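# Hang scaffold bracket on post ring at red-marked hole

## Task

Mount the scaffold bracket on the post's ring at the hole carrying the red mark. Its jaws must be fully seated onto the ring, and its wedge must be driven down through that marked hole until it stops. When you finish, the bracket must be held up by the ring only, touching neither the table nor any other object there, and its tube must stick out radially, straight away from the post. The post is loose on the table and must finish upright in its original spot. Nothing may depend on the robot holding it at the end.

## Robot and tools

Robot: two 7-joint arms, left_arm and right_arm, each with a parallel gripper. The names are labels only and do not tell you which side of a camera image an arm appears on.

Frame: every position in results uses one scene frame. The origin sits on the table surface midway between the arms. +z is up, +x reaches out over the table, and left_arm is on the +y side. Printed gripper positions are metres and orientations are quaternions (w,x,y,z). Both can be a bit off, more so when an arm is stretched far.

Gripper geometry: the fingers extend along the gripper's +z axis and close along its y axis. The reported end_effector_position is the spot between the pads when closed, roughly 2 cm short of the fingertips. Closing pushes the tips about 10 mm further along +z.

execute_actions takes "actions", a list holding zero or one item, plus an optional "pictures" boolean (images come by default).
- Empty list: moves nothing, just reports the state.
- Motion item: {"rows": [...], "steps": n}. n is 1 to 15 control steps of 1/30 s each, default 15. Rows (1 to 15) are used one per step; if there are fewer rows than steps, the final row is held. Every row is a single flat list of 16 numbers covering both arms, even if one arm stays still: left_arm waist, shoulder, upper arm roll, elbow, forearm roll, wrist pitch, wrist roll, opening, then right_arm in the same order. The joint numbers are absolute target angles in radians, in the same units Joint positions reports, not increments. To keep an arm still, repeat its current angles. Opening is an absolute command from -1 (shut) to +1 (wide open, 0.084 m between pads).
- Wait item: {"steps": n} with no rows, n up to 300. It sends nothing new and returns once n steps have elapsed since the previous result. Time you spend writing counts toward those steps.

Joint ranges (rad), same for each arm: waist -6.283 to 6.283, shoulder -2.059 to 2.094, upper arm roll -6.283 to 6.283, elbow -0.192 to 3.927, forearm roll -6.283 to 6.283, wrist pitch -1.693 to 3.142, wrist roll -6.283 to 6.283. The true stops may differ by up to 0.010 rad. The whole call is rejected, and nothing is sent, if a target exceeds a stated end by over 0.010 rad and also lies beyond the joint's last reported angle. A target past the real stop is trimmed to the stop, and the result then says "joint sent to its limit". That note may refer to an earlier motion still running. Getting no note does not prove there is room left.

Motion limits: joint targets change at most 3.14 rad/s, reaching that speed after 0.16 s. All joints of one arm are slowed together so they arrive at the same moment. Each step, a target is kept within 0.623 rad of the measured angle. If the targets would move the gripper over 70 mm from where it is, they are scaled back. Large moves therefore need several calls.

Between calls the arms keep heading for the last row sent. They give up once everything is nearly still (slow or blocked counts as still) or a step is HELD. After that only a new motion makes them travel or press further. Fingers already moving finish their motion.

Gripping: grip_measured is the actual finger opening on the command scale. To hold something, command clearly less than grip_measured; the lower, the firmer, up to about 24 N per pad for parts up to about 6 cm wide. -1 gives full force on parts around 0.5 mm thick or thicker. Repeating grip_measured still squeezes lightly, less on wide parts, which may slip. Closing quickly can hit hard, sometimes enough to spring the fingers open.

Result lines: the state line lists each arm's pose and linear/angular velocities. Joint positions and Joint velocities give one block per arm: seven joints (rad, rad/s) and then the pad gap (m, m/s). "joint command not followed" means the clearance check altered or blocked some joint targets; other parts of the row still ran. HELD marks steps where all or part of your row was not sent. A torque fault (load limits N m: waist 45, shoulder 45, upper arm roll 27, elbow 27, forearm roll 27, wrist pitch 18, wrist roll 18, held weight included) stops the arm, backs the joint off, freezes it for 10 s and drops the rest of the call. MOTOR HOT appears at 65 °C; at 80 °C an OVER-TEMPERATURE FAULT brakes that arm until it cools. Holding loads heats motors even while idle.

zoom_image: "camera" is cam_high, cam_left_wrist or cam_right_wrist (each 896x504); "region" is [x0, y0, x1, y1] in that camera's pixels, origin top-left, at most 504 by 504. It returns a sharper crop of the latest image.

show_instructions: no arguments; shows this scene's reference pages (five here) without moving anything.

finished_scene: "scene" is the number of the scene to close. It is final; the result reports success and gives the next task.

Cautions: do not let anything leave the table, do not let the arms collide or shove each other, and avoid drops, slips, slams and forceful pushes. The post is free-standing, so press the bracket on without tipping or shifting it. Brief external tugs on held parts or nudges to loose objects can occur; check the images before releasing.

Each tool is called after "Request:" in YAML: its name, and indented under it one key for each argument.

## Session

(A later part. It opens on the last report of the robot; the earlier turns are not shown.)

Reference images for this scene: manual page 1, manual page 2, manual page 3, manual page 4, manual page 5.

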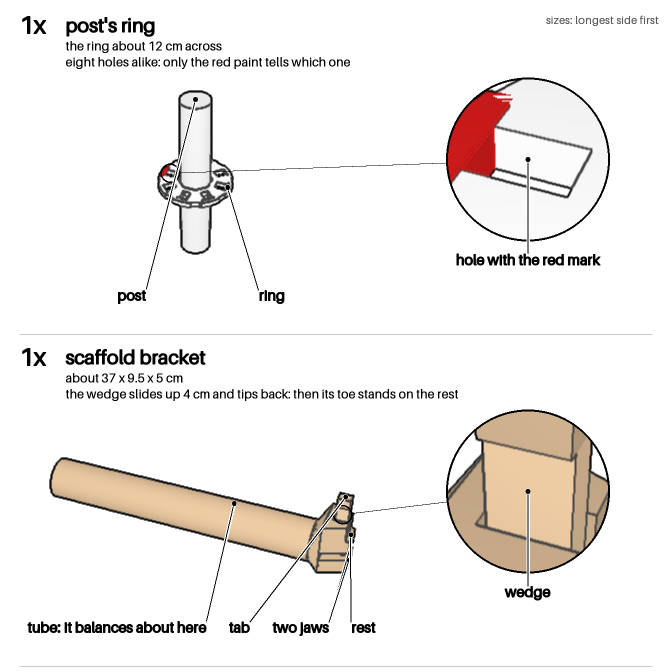

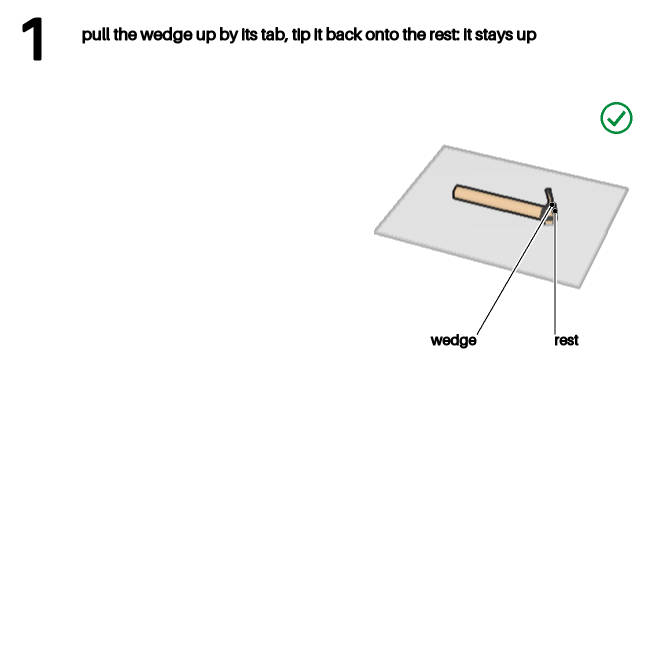

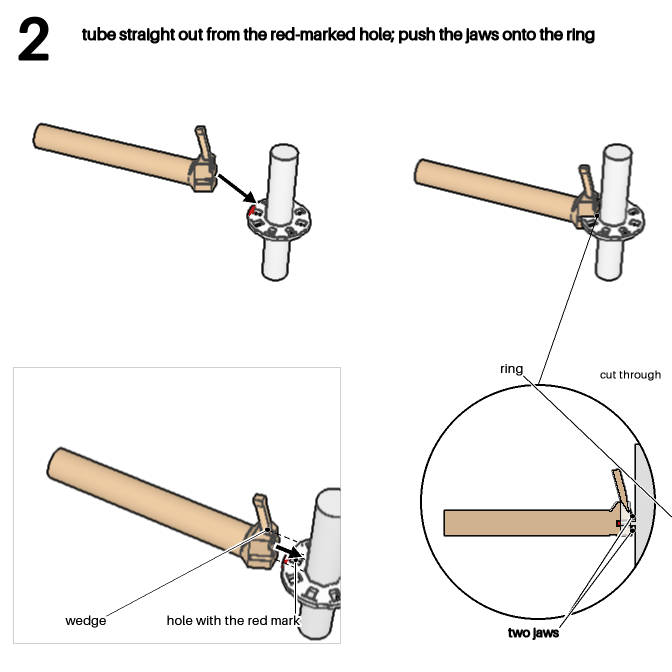

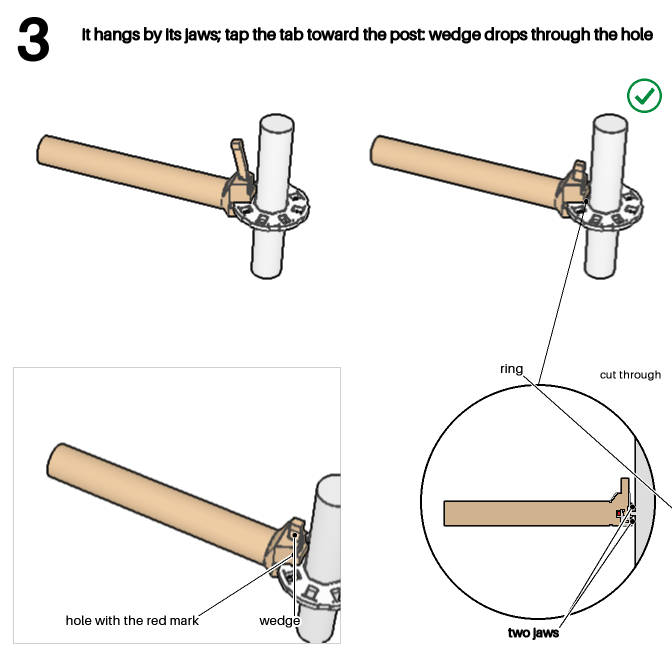

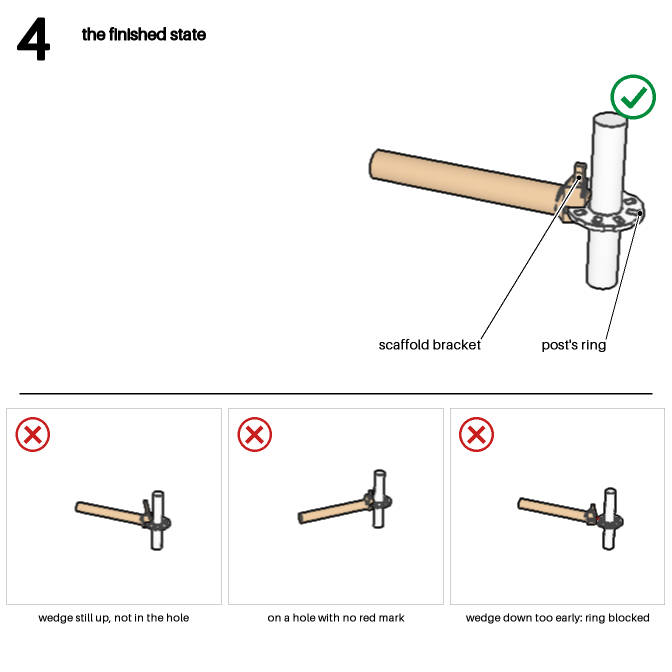

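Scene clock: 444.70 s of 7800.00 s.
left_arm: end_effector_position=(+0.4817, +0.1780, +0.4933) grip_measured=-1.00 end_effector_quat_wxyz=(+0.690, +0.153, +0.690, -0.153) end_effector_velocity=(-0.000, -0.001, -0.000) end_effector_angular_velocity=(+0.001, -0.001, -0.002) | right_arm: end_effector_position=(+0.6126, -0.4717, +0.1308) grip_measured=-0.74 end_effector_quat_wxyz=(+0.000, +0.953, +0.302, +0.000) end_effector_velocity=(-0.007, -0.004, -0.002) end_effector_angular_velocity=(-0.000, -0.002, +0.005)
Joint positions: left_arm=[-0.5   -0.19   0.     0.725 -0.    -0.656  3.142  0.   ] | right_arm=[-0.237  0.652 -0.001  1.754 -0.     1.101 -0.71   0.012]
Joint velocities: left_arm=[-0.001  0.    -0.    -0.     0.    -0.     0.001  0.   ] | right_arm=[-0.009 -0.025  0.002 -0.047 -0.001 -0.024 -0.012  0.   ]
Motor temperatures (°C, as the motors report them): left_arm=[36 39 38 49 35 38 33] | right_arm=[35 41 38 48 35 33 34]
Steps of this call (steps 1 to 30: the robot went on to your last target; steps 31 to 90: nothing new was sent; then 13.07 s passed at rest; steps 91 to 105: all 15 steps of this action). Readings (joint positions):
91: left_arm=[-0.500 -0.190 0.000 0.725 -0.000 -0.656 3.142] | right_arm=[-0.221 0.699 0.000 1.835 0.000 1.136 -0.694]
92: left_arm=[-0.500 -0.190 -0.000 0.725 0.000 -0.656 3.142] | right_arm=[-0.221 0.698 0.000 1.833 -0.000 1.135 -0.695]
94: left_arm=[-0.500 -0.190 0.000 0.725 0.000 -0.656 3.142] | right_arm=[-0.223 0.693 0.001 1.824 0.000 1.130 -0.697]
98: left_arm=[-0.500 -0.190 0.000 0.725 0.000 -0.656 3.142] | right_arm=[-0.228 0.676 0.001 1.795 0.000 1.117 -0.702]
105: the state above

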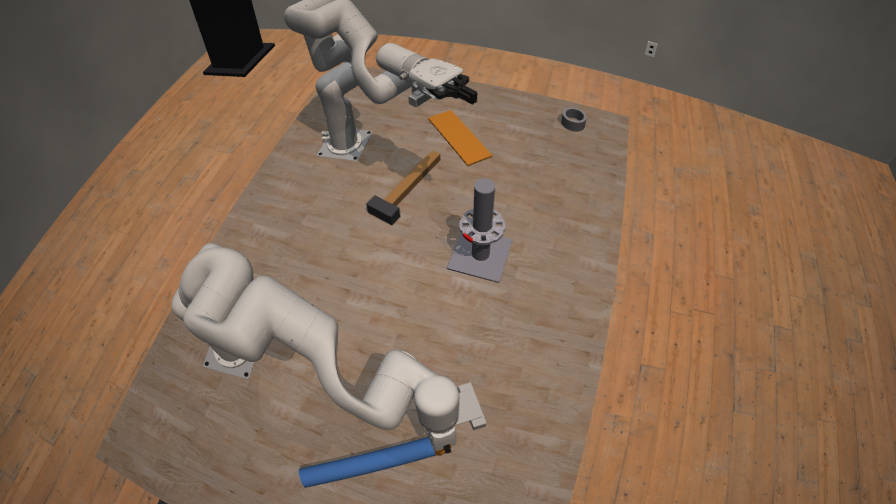

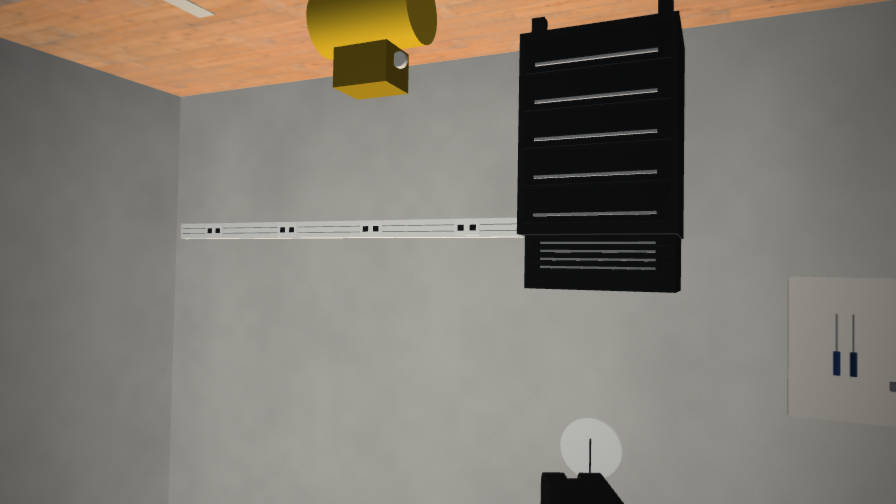

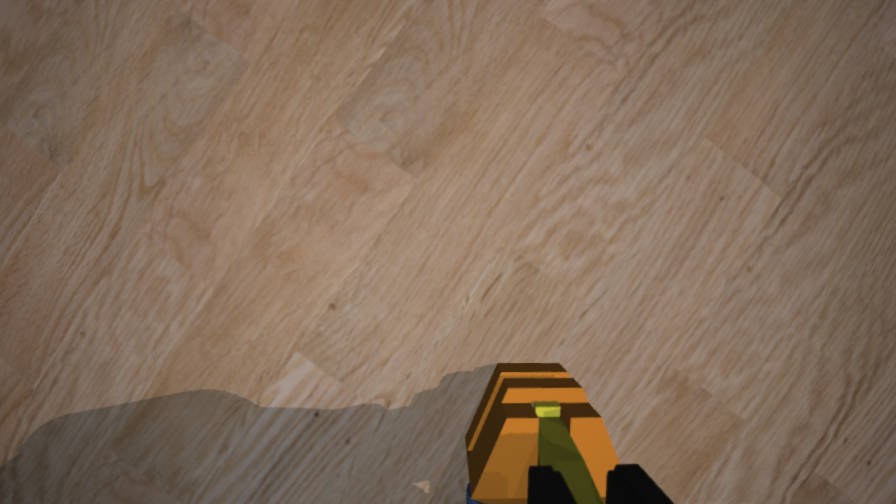

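Request:
execute_actions:
  actions:
    - {"rows": [[-0.5,-0.19,0,0.725,0,-0.656,3.1416,-1,-0.2369,0.6494,0,1.7508,0,1.1014,-0.7105,-0.85],[-0.5,-0.19,0,0.725,0,-0.656,3.1416,-1,-0.2369,0.6486,0,1.7519,0,1.1033,-0.7105,-0.85],[-0.5,-0.19,0,0.725,0,-0.656,3.1416,-1,-0.2369,0.6478,0,1.7530,0,1.1052,-0.7105,-0.85],[-0.5,-0.19,0,0.725,0,-0.656,3.1416,-1,-0.2369,0.6478,0,1.7530,0,1.1052,-0.7105,-0.82],[-0.5,-0.19,0,0.725,0,-0.656,3.1416,-1,-0.2369,0.6478,0,1.7530,0,1.1052,-0.7105,-0.79],[-0.5,-0.19,0,0.725,0,-0.656,3.1416,-1,-0.2379,0.6450,0,1.7481,0,1.1031,-0.7115,-0.79],[-0.5,-0.19,0,0.725,0,-0.656,3.1416,-1,-0.2390,0.6422,0,1.7432,0,1.1010,-0.7126,-0.79],[-0.5,-0.19,0,0.725,0,-0.656,3.1416,-1,-0.2400,0.6394,0,1.7382,0,1.0988,-0.7136,-0.79],[-0.5,-0.19,0,0.725,0,-0.656,3.1416,-1,-0.2411,0.6366,0,1.7333,0,1.0967,-0.7147,-0.79],[-0.5,-0.19,0,0.725,0,-0.656,3.1416,-1,-0.2421,0.6338,0,1.7284,0,1.0946,-0.7157,-0.79]], "steps": 15}

Request:
zoom_image:
  camera: "cam_right_wrist"
  region: [420, 320, 720, 504]

Scene clock: 473.47 s of 7800.00 s.
left_arm: end_effector_position=(+0.4817, +0.1780, +0.4933) grip_measured=-1.00 end_effector_quat_wxyz=(+0.690, +0.153, +0.690, -0.153) end_effector_velocity=(-0.000, -0.000, +0.000) end_effector_angular_velocity=(+0.000, -0.000, -0.001) | right_arm: end_effector_position=(+0.6074, -0.4742, +0.1313) grip_measured=-0.74 end_effector_quat_wxyz=(-0.001, +0.953, +0.303, -0.001) end_effector_velocity=(-0.003, -0.007, +0.000) end_effector_angular_velocity=(-0.003, -0.003, -0.006)
Joint positions: left_arm=[-0.5   -0.19   0.     0.725 -0.    -0.656  3.142  0.   ] | right_arm=[-0.242  0.636 -0.     1.729  0.     1.096 -0.715  0.012]
Joint velocities: left_arm=[-0.001 -0.     0.     0.     0.    -0.     0.     0.   ] | right_arm=[-0.008 -0.012 -0.004 -0.02  -0.    -0.012 -0.005  0.   ]
Motor temperatures (°C, as the motors report them): left_arm=[36 39 38 49 35 38 33] | right_arm=[35 40 38 48 35 33 34]
Steps of this call (steps 1 to 15: the robot went on to your last target; steps 16 to 90: nothing new was sent; then 25.27 s passed at rest; steps 91 to 105: all 15 steps of this action). Readings (joint positions):
91: left_arm=[-0.500 -0.190 0.000 0.725 0.000 -0.656 3.142] | right_arm=[-0.237 0.650 -0.000 1.750 -0.000 1.100 -0.710]
92: left_arm=[-0.500 -0.190 0.000 0.725 -0.000 -0.656 3.142] | right_arm=[-0.237 0.650 -0.000 1.750 -0.000 1.100 -0.711]
94: left_arm=[-0.500 -0.190 0.000 0.725 0.000 -0.656 3.142] | right_arm=[-0.237 0.650 0.000 1.750 0.000 1.102 -0.711]
98: left_arm=[-0.500 -0.190 -0.000 0.725 0.000 -0.656 3.142] | right_arm=[-0.237 0.647 0.001 1.747 0.000 1.103 -0.711]
105: the state above

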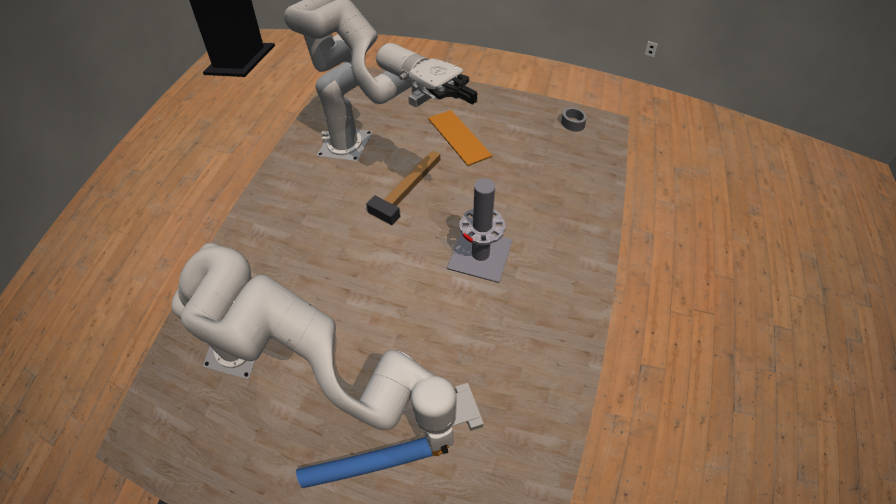

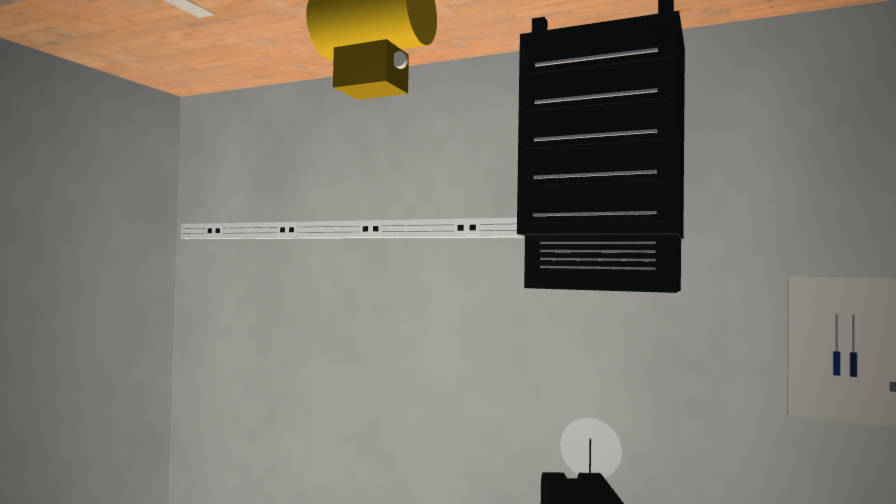

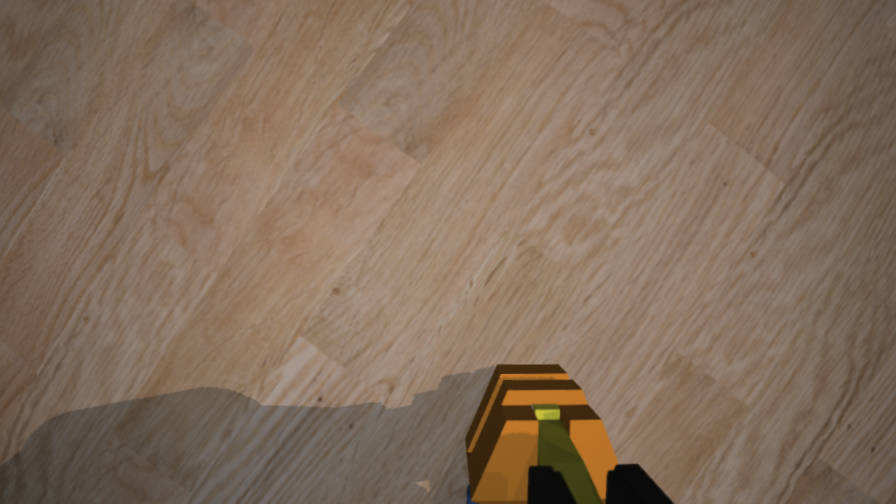

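Region (420, 320, 720, 504) of cam_right_wrist's 896x504 image, scaled by 1.680, with more detail than that image has; it fills the top 309 rows of this view, and the rest is white.

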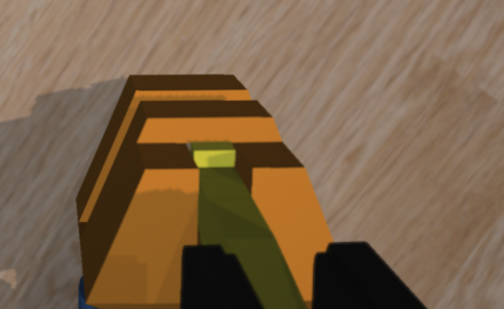

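Request:
execute_actions:
  actions:
    - {"rows": [[-0.5,-0.19,0,0.725,0,-0.656,3.1416,-1,-0.2421,0.6350,0,1.7268,0,1.0918,-0.7157,-0.79],[-0.5,-0.19,0,0.725,0,-0.656,3.1416,-1,-0.2421,0.6361,0,1.7251,0,1.0890,-0.7157,-0.79],[-0.5,-0.19,0,0.725,0,-0.656,3.1416,-1,-0.2421,0.6373,0,1.7235,0,1.0862,-0.7157,-0.79],[-0.5,-0.19,0,0.725,0,-0.656,3.1416,-1,-0.2421,0.6373,0,1.7235,0,1.0862,-0.7157,-0.79],[-0.5,-0.19,0,0.725,0,-0.656,3.1416,-1,-0.2421,0.6373,0,1.7235,0,1.0862,-0.7157,-0.79],[-0.5,-0.19,0,0.725,0,-0.656,3.1416,-1,-0.2432,0.6346,0,1.7187,0,1.0841,-0.7168,-0.79],[-0.5,-0.19,0,0.725,0,-0.656,3.1416,-1,-0.2442,0.6318,0,1.7139,0,1.0821,-0.7178,-0.79],[-0.5,-0.19,0,0.725,0,-0.656,3.1416,-1,-0.2453,0.6291,0,1.7091,0,1.0800,-0.7189,-0.79],[-0.5,-0.19,0,0.725,0,-0.656,3.1416,-1,-0.2463,0.6264,0,1.7043,0,1.0779,-0.7199,-0.79],[-0.5,-0.19,0,0.725,0,-0.656,3.1416,-1,-0.2474,0.6237,0,1.6995,0,1.0759,-0.7210,-0.79]], "steps": 15}

Request:
zoom_image:
  camera: "cam_right_wrist"
  region: [420, 320, 720, 504]

Scene clock: 494.00 s of 7800.00 s.
left_arm: end_effector_position=(+0.4817, +0.1780, +0.4933) grip_measured=-1.00 end_effector_quat_wxyz=(+0.690, +0.153, +0.690, -0.153) end_effector_velocity=(+0.000, +0.000, +0.000) end_effector_angular_velocity=(+0.000, -0.001, +0.000) | right_arm: end_effector_position=(+0.6056, -0.4761, +0.1303) grip_measured=-0.74 end_effector_quat_wxyz=(+0.001, +0.953, +0.304, +0.003) end_effector_velocity=(-0.006, -0.005, -0.004) end_effector_angular_velocity=(-0.003, +0.009, +0.001)
Joint positions: left_arm=[-0.5   -0.19   0.     0.725  0.    -0.656  3.142  0.   ] | right_arm=[-0.246  0.623  0.001  1.704  0.     1.075 -0.721  0.012]
Joint velocities: left_arm=[-0.    -0.     0.     0.001  0.    -0.     0.001  0.   ] | right_arm=[-0.005 -0.011 -0.003 -0.026 -0.002 -0.007 -0.007 -0.   ]
Motor temperatures (°C, as the motors report them): left_arm=[36 39 38 49 35 38 33] | right_arm=[35 41 38 50 35 33 34]
Steps of this call (steps 1 to 15: the robot went on to your last target; steps 16 to 90: nothing new was sent; then 17.03 s passed at rest; steps 91 to 105: all 15 steps of this action). Readings (joint positions):
91: left_arm=[-0.500 -0.190 -0.000 0.725 -0.000 -0.656 3.142] | right_arm=[-0.242 0.634 -0.000 1.728 -0.000 1.095 -0.716]
92: left_arm=[-0.500 -0.190 -0.000 0.725 0.000 -0.656 3.142] | right_arm=[-0.242 0.634 -0.000 1.728 -0.000 1.094 -0.716]
94: left_arm=[-0.500 -0.190 -0.000 0.725 -0.000 -0.656 3.142] | right_arm=[-0.242 0.635 -0.000 1.727 -0.000 1.091 -0.716]
98: left_arm=[-0.500 -0.190 -0.000 0.725 -0.000 -0.656 3.142] | right_arm=[-0.243 0.633 0.000 1.722 0.000 1.086 -0.716]
105: the state above

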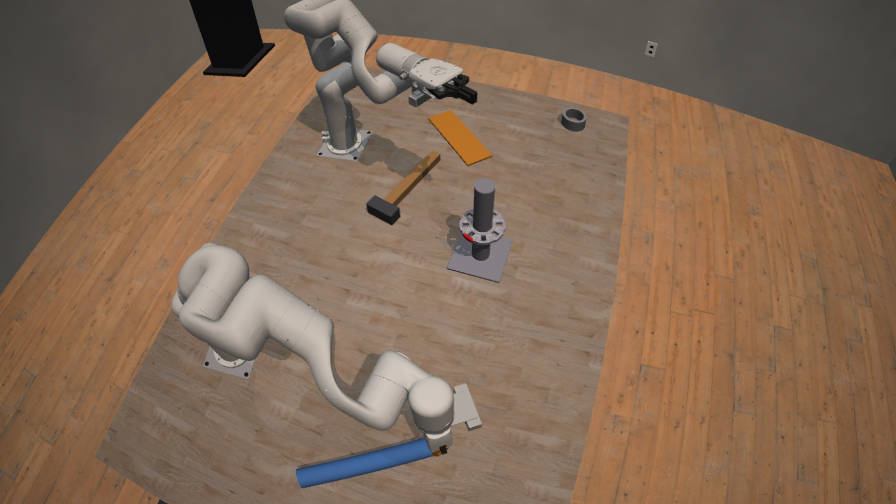

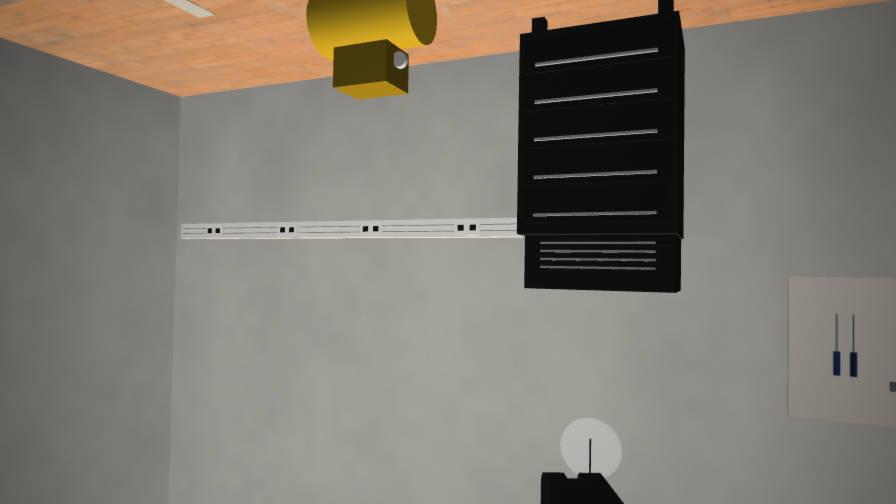

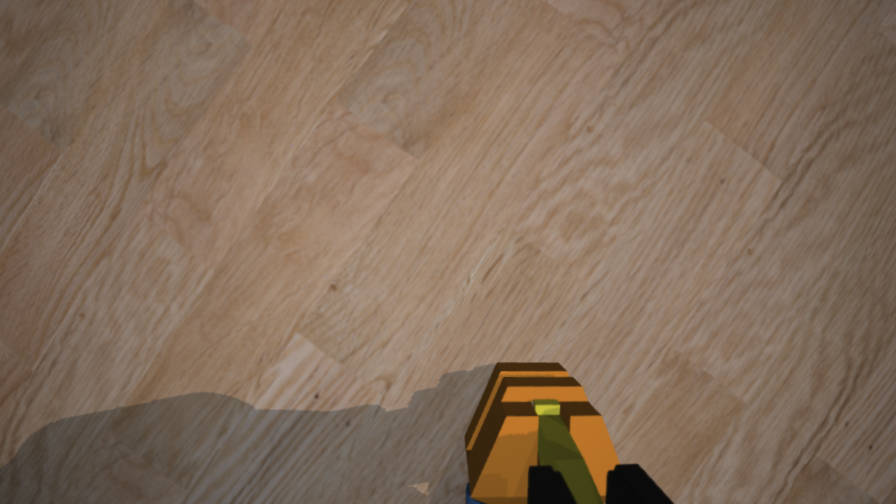

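Region (420, 320, 720, 504) of cam_right_wrist's 896x504 image, scaled by 1.680, with more detail than that image has; it fills the top 309 rows of this view, and the rest is white.

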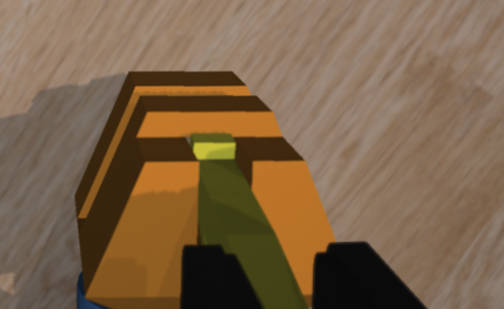

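Request:
execute_actions:
  actions:
    - {"rows": [[-0.5,-0.19,0,0.725,0,-0.656,3.1416,-1,-0.2481,0.6216,0,1.6962,0,1.0747,-0.7217,-0.79],[-0.5,-0.19,0,0.725,0,-0.656,3.1416,-1,-0.2489,0.6196,0,1.6929,0,1.0734,-0.7225,-0.79],[-0.5,-0.19,0,0.725,0,-0.656,3.1416,-1,-0.2496,0.6175,0,1.6896,0,1.0722,-0.7232,-0.79],[-0.5,-0.19,0,0.725,0,-0.656,3.1416,-1,-0.2504,0.6155,0,1.6864,0,1.0709,-0.7240,-0.79],[-0.5,-0.19,0,0.725,0,-0.656,3.1416,-1,-0.2511,0.6134,0,1.6831,0,1.0697,-0.7247,-0.79],[-0.5,-0.19,0,0.725,0,-0.656,3.1416,-1,-0.2519,0.6114,0,1.6798,0,1.0684,-0.7255,-0.79],[-0.5,-0.19,0,0.725,0,-0.656,3.1416,-1,-0.2526,0.6093,0,1.6765,0,1.0672,-0.7262,-0.79]], "steps": 15}

Request:
zoom_image:
  camera: "cam_right_wrist"
  region: [420, 320, 720, 504]

Scene clock: 509.10 s of 7800.00 s.
left_arm: end_effector_position=(+0.4817, +0.1780, +0.4933) grip_measured=-1.00 end_effector_quat_wxyz=(+0.690, +0.153, +0.690, -0.153) end_effector_velocity=(+0.000, +0.000, -0.000) end_effector_angular_velocity=(+0.000, +0.000, +0.000) | right_arm: end_effector_position=(+0.5992, -0.4801, +0.1273) grip_measured=-0.74 end_effector_quat_wxyz=(-0.000, +0.953, +0.303, -0.001) end_effector_velocity=(+0.000, +0.000, +0.005) end_effector_angular_velocity=(+0.001, -0.006, -0.001)
Joint positions: left_arm=[-0.5   -0.19  -0.     0.725  0.    -0.656  3.142  0.   ] | right_arm=[-0.253  0.611 -0.     1.676 -0.     1.067 -0.726  0.012]
Joint velocities: left_arm=[ 0.    -0.     0.001 -0.     0.001  0.    -0.001  0.   ] | right_arm=[-0.001 -0.009  0.    -0.002  0.001  0.001 -0.    -0.   ]
Motor temperatures (°C, as the motors report them): left_arm=[36 39 38 49 35 38 33] | right_arm=[35 41 38 48 35 33 34]
Steps of this call (steps 1 to 15: the robot went on to your last target; steps 16 to 90: nothing new was sent; then 11.60 s passed at rest; steps 91 to 105: all 15 steps of this action). Readings (joint positions):
91: left_arm=[-0.500 -0.190 0.000 0.725 -0.000 -0.656 3.142] | right_arm=[-0.247 0.624 -0.000 1.699 -0.000 1.076 -0.721]
92: left_arm=[-0.500 -0.190 -0.000 0.725 0.000 -0.656 3.142] | right_arm=[-0.248 0.623 0.000 1.699 0.000 1.075 -0.721]
94: left_arm=[-0.500 -0.190 -0.000 0.725 0.000 -0.656 3.142] | right_arm=[-0.248 0.621 0.000 1.695 -0.000 1.074 -0.722]
98: left_arm=[-0.500 -0.190 -0.000 0.725 -0.000 -0.656 3.142] | right_arm=[-0.251 0.615 -0.000 1.683 -0.000 1.070 -0.725]
105: the state above

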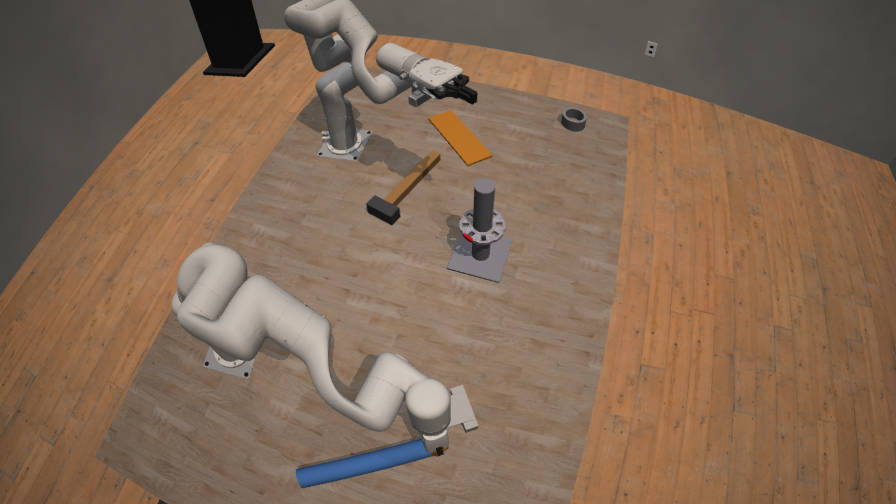

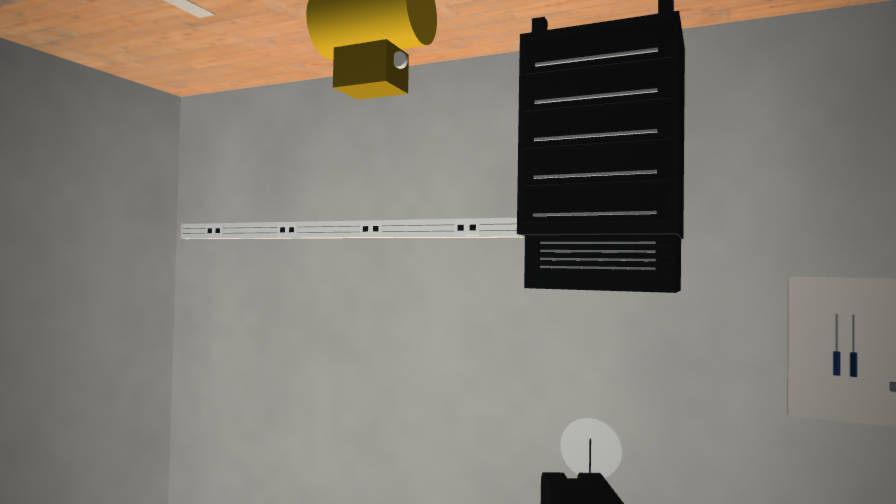

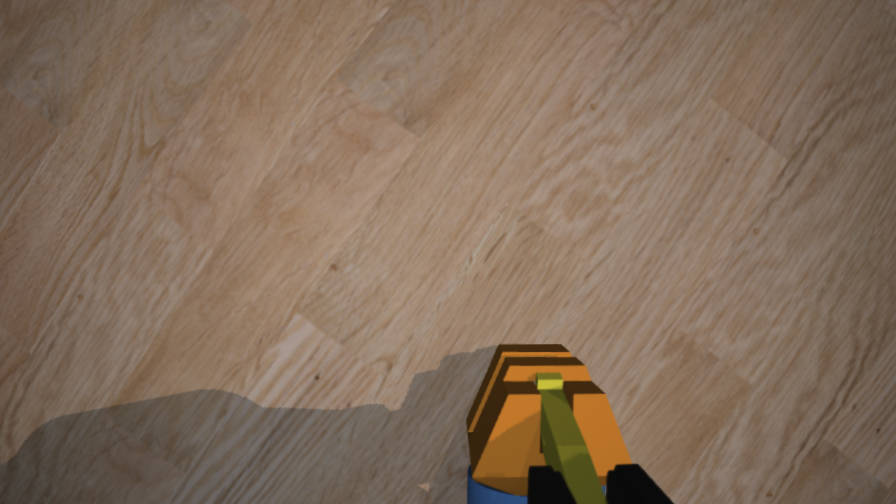

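Region (420, 320, 720, 504) of cam_right_wrist's 896x504 image, scaled by 1.680, with more detail than that image has; it fills the top 309 rows of this view, and the rest is white.

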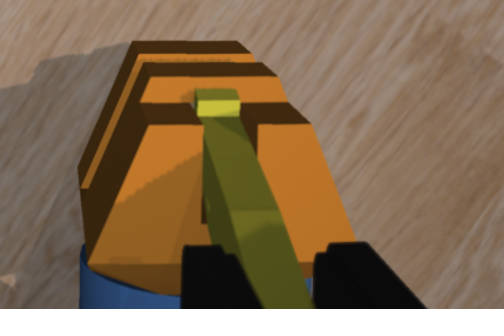

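Request:
execute_actions:
  actions:
    - {"rows": [[-0.5025,-0.174,0,0.7582,0,-0.6038,3.0718,-1,-0.2526,0.6105,0,1.6750,0,1.0645,-0.7262,-0.79],[-0.505,-0.158,0,0.7915,0,-0.5517,3.0020,-1,-0.2526,0.6105,0,1.6750,0,1.0645,-0.7262,-0.76],[-0.5076,-0.142,0,0.8247,0,-0.4995,2.9322,-1,-0.2526,0.6105,0,1.6750,0,1.0645,-0.7262,-0.72],[-0.5101,-0.126,0,0.8580,0,-0.4473,2.8624,-1,-0.2526,0.6105,0,1.6750,0,1.0645,-0.7262,-0.66],[-0.5127,-0.110,0,0.8912,0,-0.3952,2.7925,-1,-0.2526,0.6105,0,1.6750,0,1.0645,-0.7262,-0.55],[-0.5152,-0.094,0,0.9245,0,-0.3430,2.7227,-1,-0.2526,0.6105,0,1.6750,0,1.0645,-0.7262,-0.4],[-0.5177,-0.078,0,0.9577,0,-0.2909,2.6529,-1,-0.2526,0.6105,0,1.6750,0,1.0645,-0.7262,-0.2],[-0.5203,-0.062,0,0.9909,0,-0.2387,2.5831,-1,-0.2526,0.6105,0,1.6750,0,1.0645,-0.7262,0.0],[-0.5228,-0.046,0,1.0242,0,-0.1865,2.5133,-1,-0.2560,0.6040,0,1.6650,0,1.0610,-0.7296,0.2],[-0.5253,-0.030,0,1.0574,0,-0.1344,2.4435,-1,-0.2610,0.5940,0,1.6495,0,1.0555,-0.7346,0.4],[-0.5279,-0.014,0,1.0907,0,-0.0822,2.3736,-1,-0.2672,0.5820,0,1.6307,0,1.0487,-0.7408,0.6],[-0.5304,0.002,0,1.1239,0,-0.0301,2.3038,-1,-0.2734,0.5700,0,1.6120,0,1.0420,-0.7470,0.8],[-0.5329,0.018,0,1.1572,0,0.0221,2.2340,-1,-0.2795,0.5580,0,1.5933,0,1.0353,-0.7531,0.8],[-0.5355,0.034,0,1.1904,0,0.0743,2.1642,-1,-0.2857,0.5460,0,1.5746,0,1.0286,-0.7593,0.8],[-0.538,0.050,0,1.2236,0,0.1264,2.0944,-1,-0.2919,0.5340,0,1.5558,0,1.0218,-0.7655,0.8]], "steps": 15}
  pictures: false

Request:
execute_actions:
  actions:
    - {"rows": [[-0.5405,0.066,0,1.2569,0,0.1786,2.0246,-1,-0.2981,0.5220,0,1.5371,0,1.0151,-0.7717,0.8],[-0.5431,0.082,0,1.2901,0,0.2307,1.9548,-1,-0.3042,0.5100,0,1.5184,0,1.0084,-0.7778,0.8],[-0.5456,0.098,0,1.3234,0,0.2829,1.8850,-1,-0.3104,0.4980,0,1.4997,0,1.0017,-0.7840,0.8],[-0.5481,0.114,0,1.3566,0,0.3351,1.8151,-1,-0.3166,0.4860,0,1.4809,0,0.9949,-0.7902,0.8],[-0.5507,0.130,0,1.3898,0,0.3872,1.7453,-1,-0.3228,0.4740,0,1.4622,0,0.9882,-0.7964,0.8],[-0.5532,0.146,0,1.4231,0,0.4394,1.6755,-1,-0.3289,0.4620,0,1.4435,0,0.9815,-0.8025,0.8],[-0.5557,0.162,0,1.4563,0,0.4916,1.6057,-1,-0.3351,0.4500,0,1.4248,0,0.9748,-0.8087,0.8],[-0.5583,0.178,0,1.4896,0,0.5437,1.5359,-1,-0.3413,0.4380,0,1.4060,0,0.9680,-0.8149,0.8],[-0.5608,0.194,0,1.5228,0,0.5959,1.4661,-1,-0.3475,0.4260,0,1.3873,0,0.9613,-0.8211,0.8],[-0.5633,0.210,0,1.5561,0,0.6480,1.3963,-1,-0.3536,0.4140,0,1.3686,0,0.9546,-0.8272,0.8],[-0.5659,0.226,0,1.5893,0,0.7002,1.3265,-1,-0.3598,0.4020,0,1.3499,0,0.9479,-0.8334,0.8],[-0.5684,0.242,0,1.6225,0,0.7524,1.2566,-1,-0.3660,0.3900,0,1.3311,0,0.9411,-0.8396,0.8],[-0.5709,0.258,0,1.6558,0,0.8045,1.1868,-1,-0.3715,0.3790,0,1.3140,0,0.9350,-0.8451,0.8],[-0.5735,0.274,0,1.6890,0,0.8567,1.1170,-1,-0.3760,0.3704,0,1.3005,0,0.9301,-0.8496,0.8],[-0.576,0.290,0,1.7223,0,0.9089,1.0472,-1,-0.3760,0.3704,0,1.3005,0,0.9301,-0.8496,0.8]], "steps": 15}
  pictures: false

Request:
execute_actions:
  actions:
    - {"rows": [[-0.5785,0.306,0,1.7555,0,0.9610,0.9774,-1,-0.3760,0.3704,0,1.3005,0,0.9301,-0.8496,0.8],[-0.5811,0.322,0,1.7888,0,1.0132,0.9076,-1,-0.3760,0.3704,0,1.3005,0,0.9301,-0.8496,0.8],[-0.5836,0.338,0,1.8220,0,1.0653,0.8378,-1,-0.3760,0.3704,0,1.3005,0,0.9301,-0.8496,0.8],[-0.5861,0.354,0,1.8552,0,1.1175,0.7679,-1,-0.3760,0.3704,0,1.3005,0,0.9301,-0.8496,0.8],[-0.5887,0.370,0,1.8885,0,1.1697,0.6981,-1,-0.3760,0.3704,0,1.3005,0,0.9301,-0.8496,0.8],[-0.5912,0.386,0,1.9217,0,1.2218,0.6283,-1,-0.3760,0.3704,0,1.3005,0,0.9301,-0.8496,0.8],[-0.5937,0.402,0,1.9550,0,1.2740,0.5585,-1,-0.3760,0.3704,0,1.3005,0,0.9301,-0.8496,0.8],[-0.5963,0.418,0,1.9882,0,1.3262,0.4887,-1,-0.3760,0.3704,0,1.3005,0,0.9301,-0.8496,0.8],[-0.5988,0.434,0,2.0215,0,1.3783,0.4189,-1,-0.3760,0.3704,0,1.3005,0,0.9301,-0.8496,0.8],[-0.6013,0.450,0,2.0547,0,1.4305,0.3491,-1,-0.3760,0.3704,0,1.3005,0,0.9301,-0.8496,0.8],[-0.6039,0.466,0,2.0879,0,1.4826,0.2793,-1,-0.3760,0.3704,0,1.3005,0,0.9301,-0.8496,0.8],[-0.6064,0.482,0,2.1212,0,1.5348,0.2094,-1,-0.3760,0.3704,0,1.3005,0,0.9301,-0.8496,0.8],[-0.6089,0.498,0,2.1544,0,1.5870,0.1396,-1,-0.3760,0.3704,0,1.3005,0,0.9301,-0.8496,0.8],[-0.6115,0.514,0,2.1877,0,1.6391,0.0698,-1,-0.3760,0.3704,0,1.3005,0,0.9301,-0.8496,0.8],[-0.614,0.5296,0,2.2209,0,1.6913,0.0,-1,-0.3760,0.3704,0,1.3005,0,0.9301,-0.8496,0.8]], "steps": 15}
  pictures: false

Request:
execute_actions:
  actions:
    - {"steps": 20}

Scene clock: 601.77 s of 7800.00 s.
left_arm: end_effector_position=(+0.5473, +0.1289, +0.4554) grip_measured=-1.00 end_effector_quat_wxyz=(+0.474, -0.104, +0.815, -0.317) end_effector_velocity=(+0.128, -0.116, -0.120) end_effector_angular_velocity=(-1.263, +1.779, +0.646) | right_arm: end_effector_position=(+0.5882, -0.4900, +0.1279) grip_measured=+0.79 end_effector_quat_wxyz=(-0.000, +0.953, +0.303, +0.000) end_effector_velocity=(-0.098, -0.103, +0.011) end_effector_angular_velocity=(-0.010, -0.008, -0.026)
Joint positions: left_arm=[-0.526 -0.026 -0.     1.066  0.    -0.121  2.426  0.   ] | right_arm=[-0.271  0.573  0.001  1.617 -0.     1.044 -0.745  0.076]
Joint velocities: left_arm=[-0.074  0.472  0.001  0.976 -0.     1.534 -2.053  0.   ] | right_arm=[-0.172 -0.317 -0.017 -0.479  0.001 -0.172 -0.16   0.017]
Motor temperatures (°C, as the motors report them): left_arm=[36 38 38 49 35 38 33] | right_arm=[35 41 38 49 35 33 34]
Steps of this call (steps 1 to 15: the robot went on to your last target; steps 16 to 90: nothing new was sent; then 89.17 s passed at rest; steps 91 to 105: all 15 steps of this action). Readings (joint positions):
91: left_arm=[-0.500 -0.190 0.000 0.725 -0.000 -0.656 3.141] | right_arm=[-0.253 0.609 0.000 1.676 0.000 1.067 -0.726]
92: left_arm=[-0.500 -0.189 0.000 0.727 -0.000 -0.652 3.137] | right_arm=[-0.253 0.609 0.000 1.676 0.000 1.067 -0.726]
94: left_arm=[-0.502 -0.180 0.000 0.746 -0.000 -0.620 3.093] | right_arm=[-0.253 0.609 -0.000 1.676 -0.000 1.066 -0.726]
98: left_arm=[-0.509 -0.132 0.000 0.845 -0.000 -0.468 2.890] | right_arm=[-0.254 0.609 -0.002 1.676 -0.000 1.065 -0.726]
105: the state above

Scene clock: 602.27 s of 7800.00 s.
left_arm: end_effector_position=(+0.5680, +0.0897, +0.3973) grip_measured=-1.00 end_effector_quat_wxyz=(+0.145, -0.554, +0.760, -0.306) end_effector_velocity=(-0.042, -0.036, -0.101) end_effector_angular_velocity=(-0.665, +1.550, +1.528) | right_arm: end_effector_position=(+0.5270, -0.5337, +0.1277) grip_measured=+0.80 end_effector_quat_wxyz=(+0.000, +0.953, +0.303, -0.000) end_effector_velocity=(-0.124, -0.071, -0.005) end_effector_angular_velocity=(-0.001, +0.003, -0.010)
Joint positions: left_arm=[-0.564  0.213 -0.     1.563  0.     0.658  1.382  0.   ] | right_arm=[-0.362  0.398 -0.     1.344 -0.     0.946 -0.835  0.077]
Joint velocities: left_arm=[-0.076  0.479  0.     0.994 -0.     1.556 -2.081  0.   ] | right_arm=[-0.167 -0.324 -0.005 -0.501  0.    -0.174 -0.162 -0.   ]
Motor temperatures (°C, as the motors report them): left_arm=[36 38 38 49 35 38 33] | right_arm=[35 41 38 49 35 33 34]
Steps of this call (steps 1 to 15: all 15 steps of this action). Readings (joint positions):
1: left_arm=[-0.529 -0.010 -0.000 1.099 0.000 -0.070 2.357] | right_arm=[-0.277 0.562 -0.000 1.601 -0.000 1.038 -0.751]
2: left_arm=[-0.531 0.006 -0.000 1.132 0.000 -0.018 2.288] | right_arm=[-0.283 0.551 -0.001 1.583 -0.000 1.032 -0.756]
4: left_arm=[-0.536 0.038 -0.000 1.198 0.000 0.085 2.149] | right_arm=[-0.295 0.528 -0.001 1.548 -0.000 1.019 -0.768]
8: left_arm=[-0.546 0.101 -0.000 1.330 0.000 0.294 1.871] | right_arm=[-0.319 0.481 -0.000 1.474 -0.000 0.992 -0.792]
15: the state above

Scene clock: 602.77 s of 7800.00 s.
left_arm: end_effector_position=(+0.5108, +0.0936, +0.3623) grip_measured=-1.00 end_effector_quat_wxyz=(+0.008, +0.903, -0.421, +0.083) end_effector_velocity=(-0.175, +0.050, -0.030) end_effector_angular_velocity=(+0.234, +1.070, +1.980) | right_arm: end_effector_position=(+0.5163, -0.5390, +0.1270) grip_measured=+0.80 end_effector_quat_wxyz=(-0.000, +0.953, +0.303, +0.000) end_effector_velocity=(-0.001, -0.001, +0.001) end_effector_angular_velocity=(-0.000, -0.002, -0.002)
Joint positions: left_arm=[-0.602  0.453 -0.     2.061 -0.     1.441  0.335  0.   ] | right_arm=[-0.376  0.371  0.     1.301  0.     0.93  -0.85   0.077]
Joint velocities: left_arm=[-0.075  0.479  0.     0.997 -0.001  1.556 -2.084  0.   ] | right_arm=[-0.001 -0.004 -0.001 -0.003  0.001 -0.    -0.     0.   ]
Motor temperatures (°C, as the motors report them): left_arm=[36 38 38 49 35 38 33] | right_arm=[35 41 38 49 35 33 34]
Steps of this call (steps 1 to 15: all 15 steps of this action). Readings (joint positions):
1: left_arm=[-0.566 0.229 -0.000 1.596 0.000 0.711 1.313] | right_arm=[-0.367 0.389 -0.001 1.330 -0.000 0.941 -0.840]
2: left_arm=[-0.569 0.245 -0.000 1.629 -0.000 0.763 1.243] | right_arm=[-0.370 0.382 -0.001 1.320 -0.000 0.938 -0.843]
4: left_arm=[-0.574 0.277 -0.000 1.696 -0.000 0.867 1.103] | right_arm=[-0.374 0.376 -0.001 1.310 -0.000 0.934 -0.846]
8: left_arm=[-0.584 0.341 -0.000 1.829 -0.000 1.076 0.824] | right_arm=[-0.375 0.372 0.001 1.303 0.000 0.931 -0.849]
15: the state above

Scene clock: 603.43 s of 7800.00 s.
left_arm: end_effector_position=(+0.4799, +0.1036, +0.3600) grip_measured=-1.00 end_effector_quat_wxyz=(+0.000, +0.962, -0.272, +0.000) end_effector_velocity=(-0.000, +0.000, -0.000) end_effector_angular_velocity=(+0.001, +0.002, +0.003) | right_arm: end_effector_position=(+0.5161, -0.5392, +0.1270) grip_measured=+0.80 end_effector_quat_wxyz=(-0.000, +0.953, +0.303, +0.000) end_effector_velocity=(-0.000, -0.001, -0.000) end_effector_angular_velocity=(+0.000, +0.000, -0.000)
Joint positions: left_arm=[-0.614  0.529  0.     2.221  0.     1.691  0.     0.   ] | right_arm=[-0.376  0.37   0.     1.301 -0.     0.93  -0.85   0.077]
Joint velocities: left_arm=[-0.     0.001  0.     0.002 -0.     0.002 -0.003  0.   ] | right_arm=[-0.001  0.001  0.     0.    -0.    -0.    -0.001 -0.   ]
Motor temperatures (°C, as the motors report them): left_arm=[36 39 38 49 35 38 33] | right_arm=[35 41 38 49 35 33 34]
Steps of this call (steps 1 to 20: the robot went on to your last target). Readings (joint positions):
1: left_arm=[-0.604 0.469 -0.000 2.094 -0.000 1.493 0.266] | right_arm=[-0.376 0.371 0.000 1.301 0.000 0.930 -0.850]
2: left_arm=[-0.607 0.484 -0.000 2.126 -0.000 1.543 0.199] | right_arm=[-0.376 0.371 0.000 1.301 0.000 0.930 -0.850]
4: left_arm=[-0.611 0.508 -0.000 2.176 -0.000 1.620 0.096] | right_arm=[-0.376 0.371 0.000 1.301 0.000 0.930 -0.850]
8: left_arm=[-0.613 0.525 -0.000 2.211 -0.000 1.676 0.021] | right_arm=[-0.376 0.370 0.000 1.301 0.000 0.930 -0.850]
20: the state above

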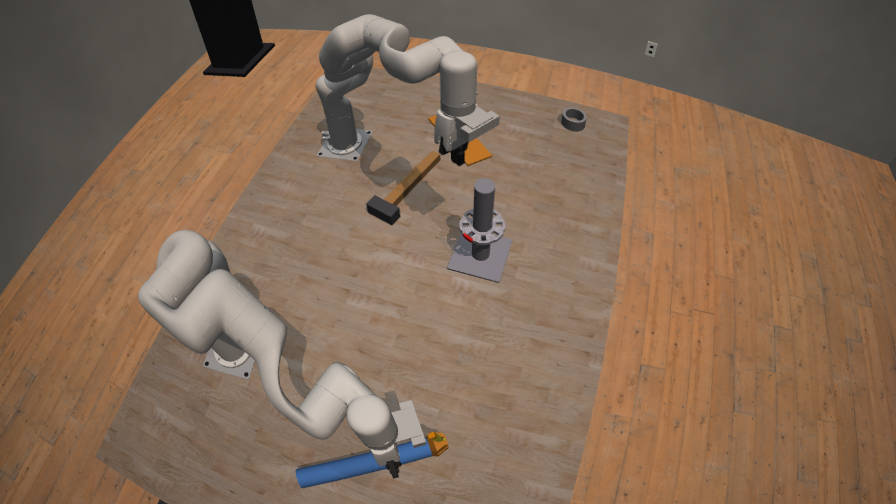

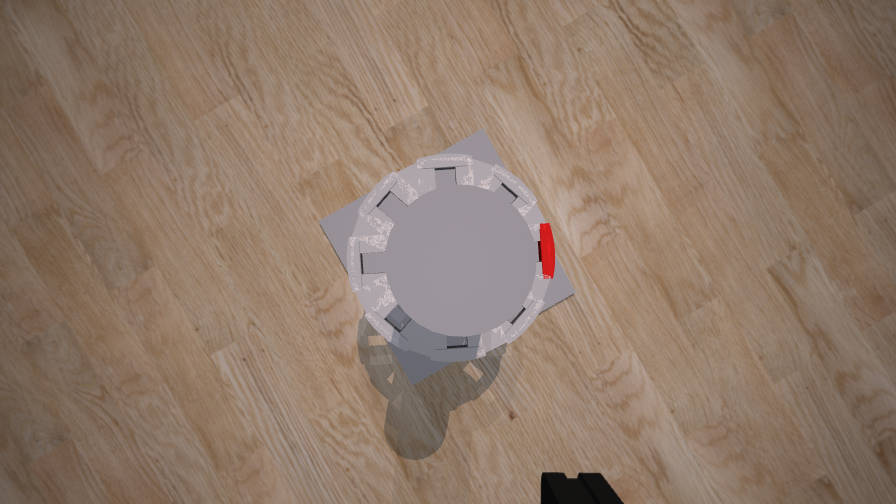

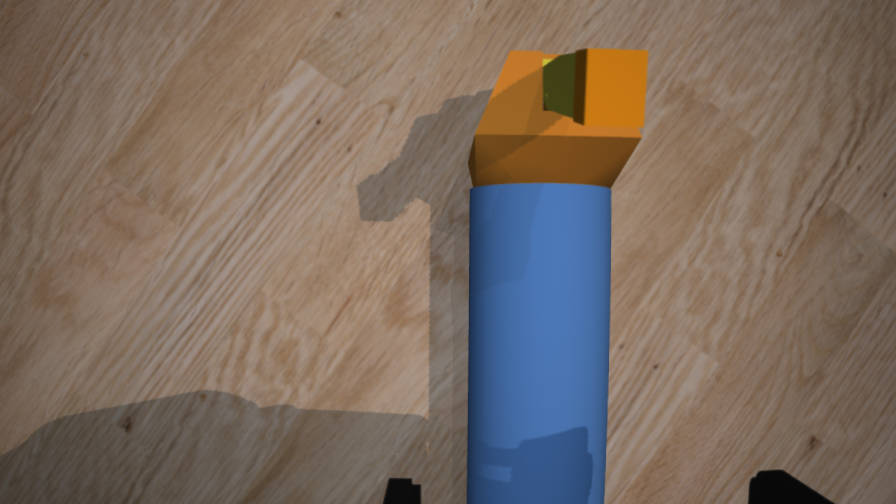

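Request:
zoom_image:
  camera: "cam_left_wrist"
  region: [320, 126, 584, 390]

Region (320, 126, 584, 390) of cam_left_wrist's 896x504 image, scaled by 1.909, with more detail than that image has.

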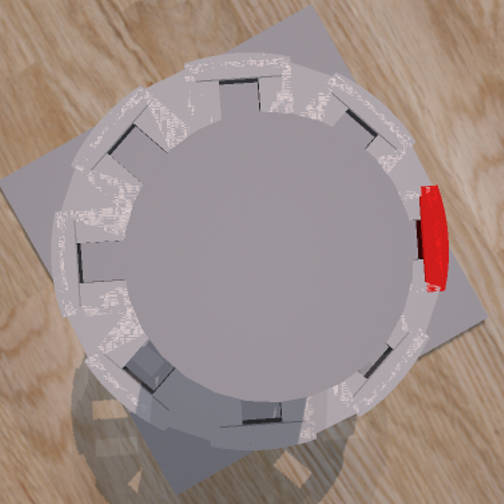

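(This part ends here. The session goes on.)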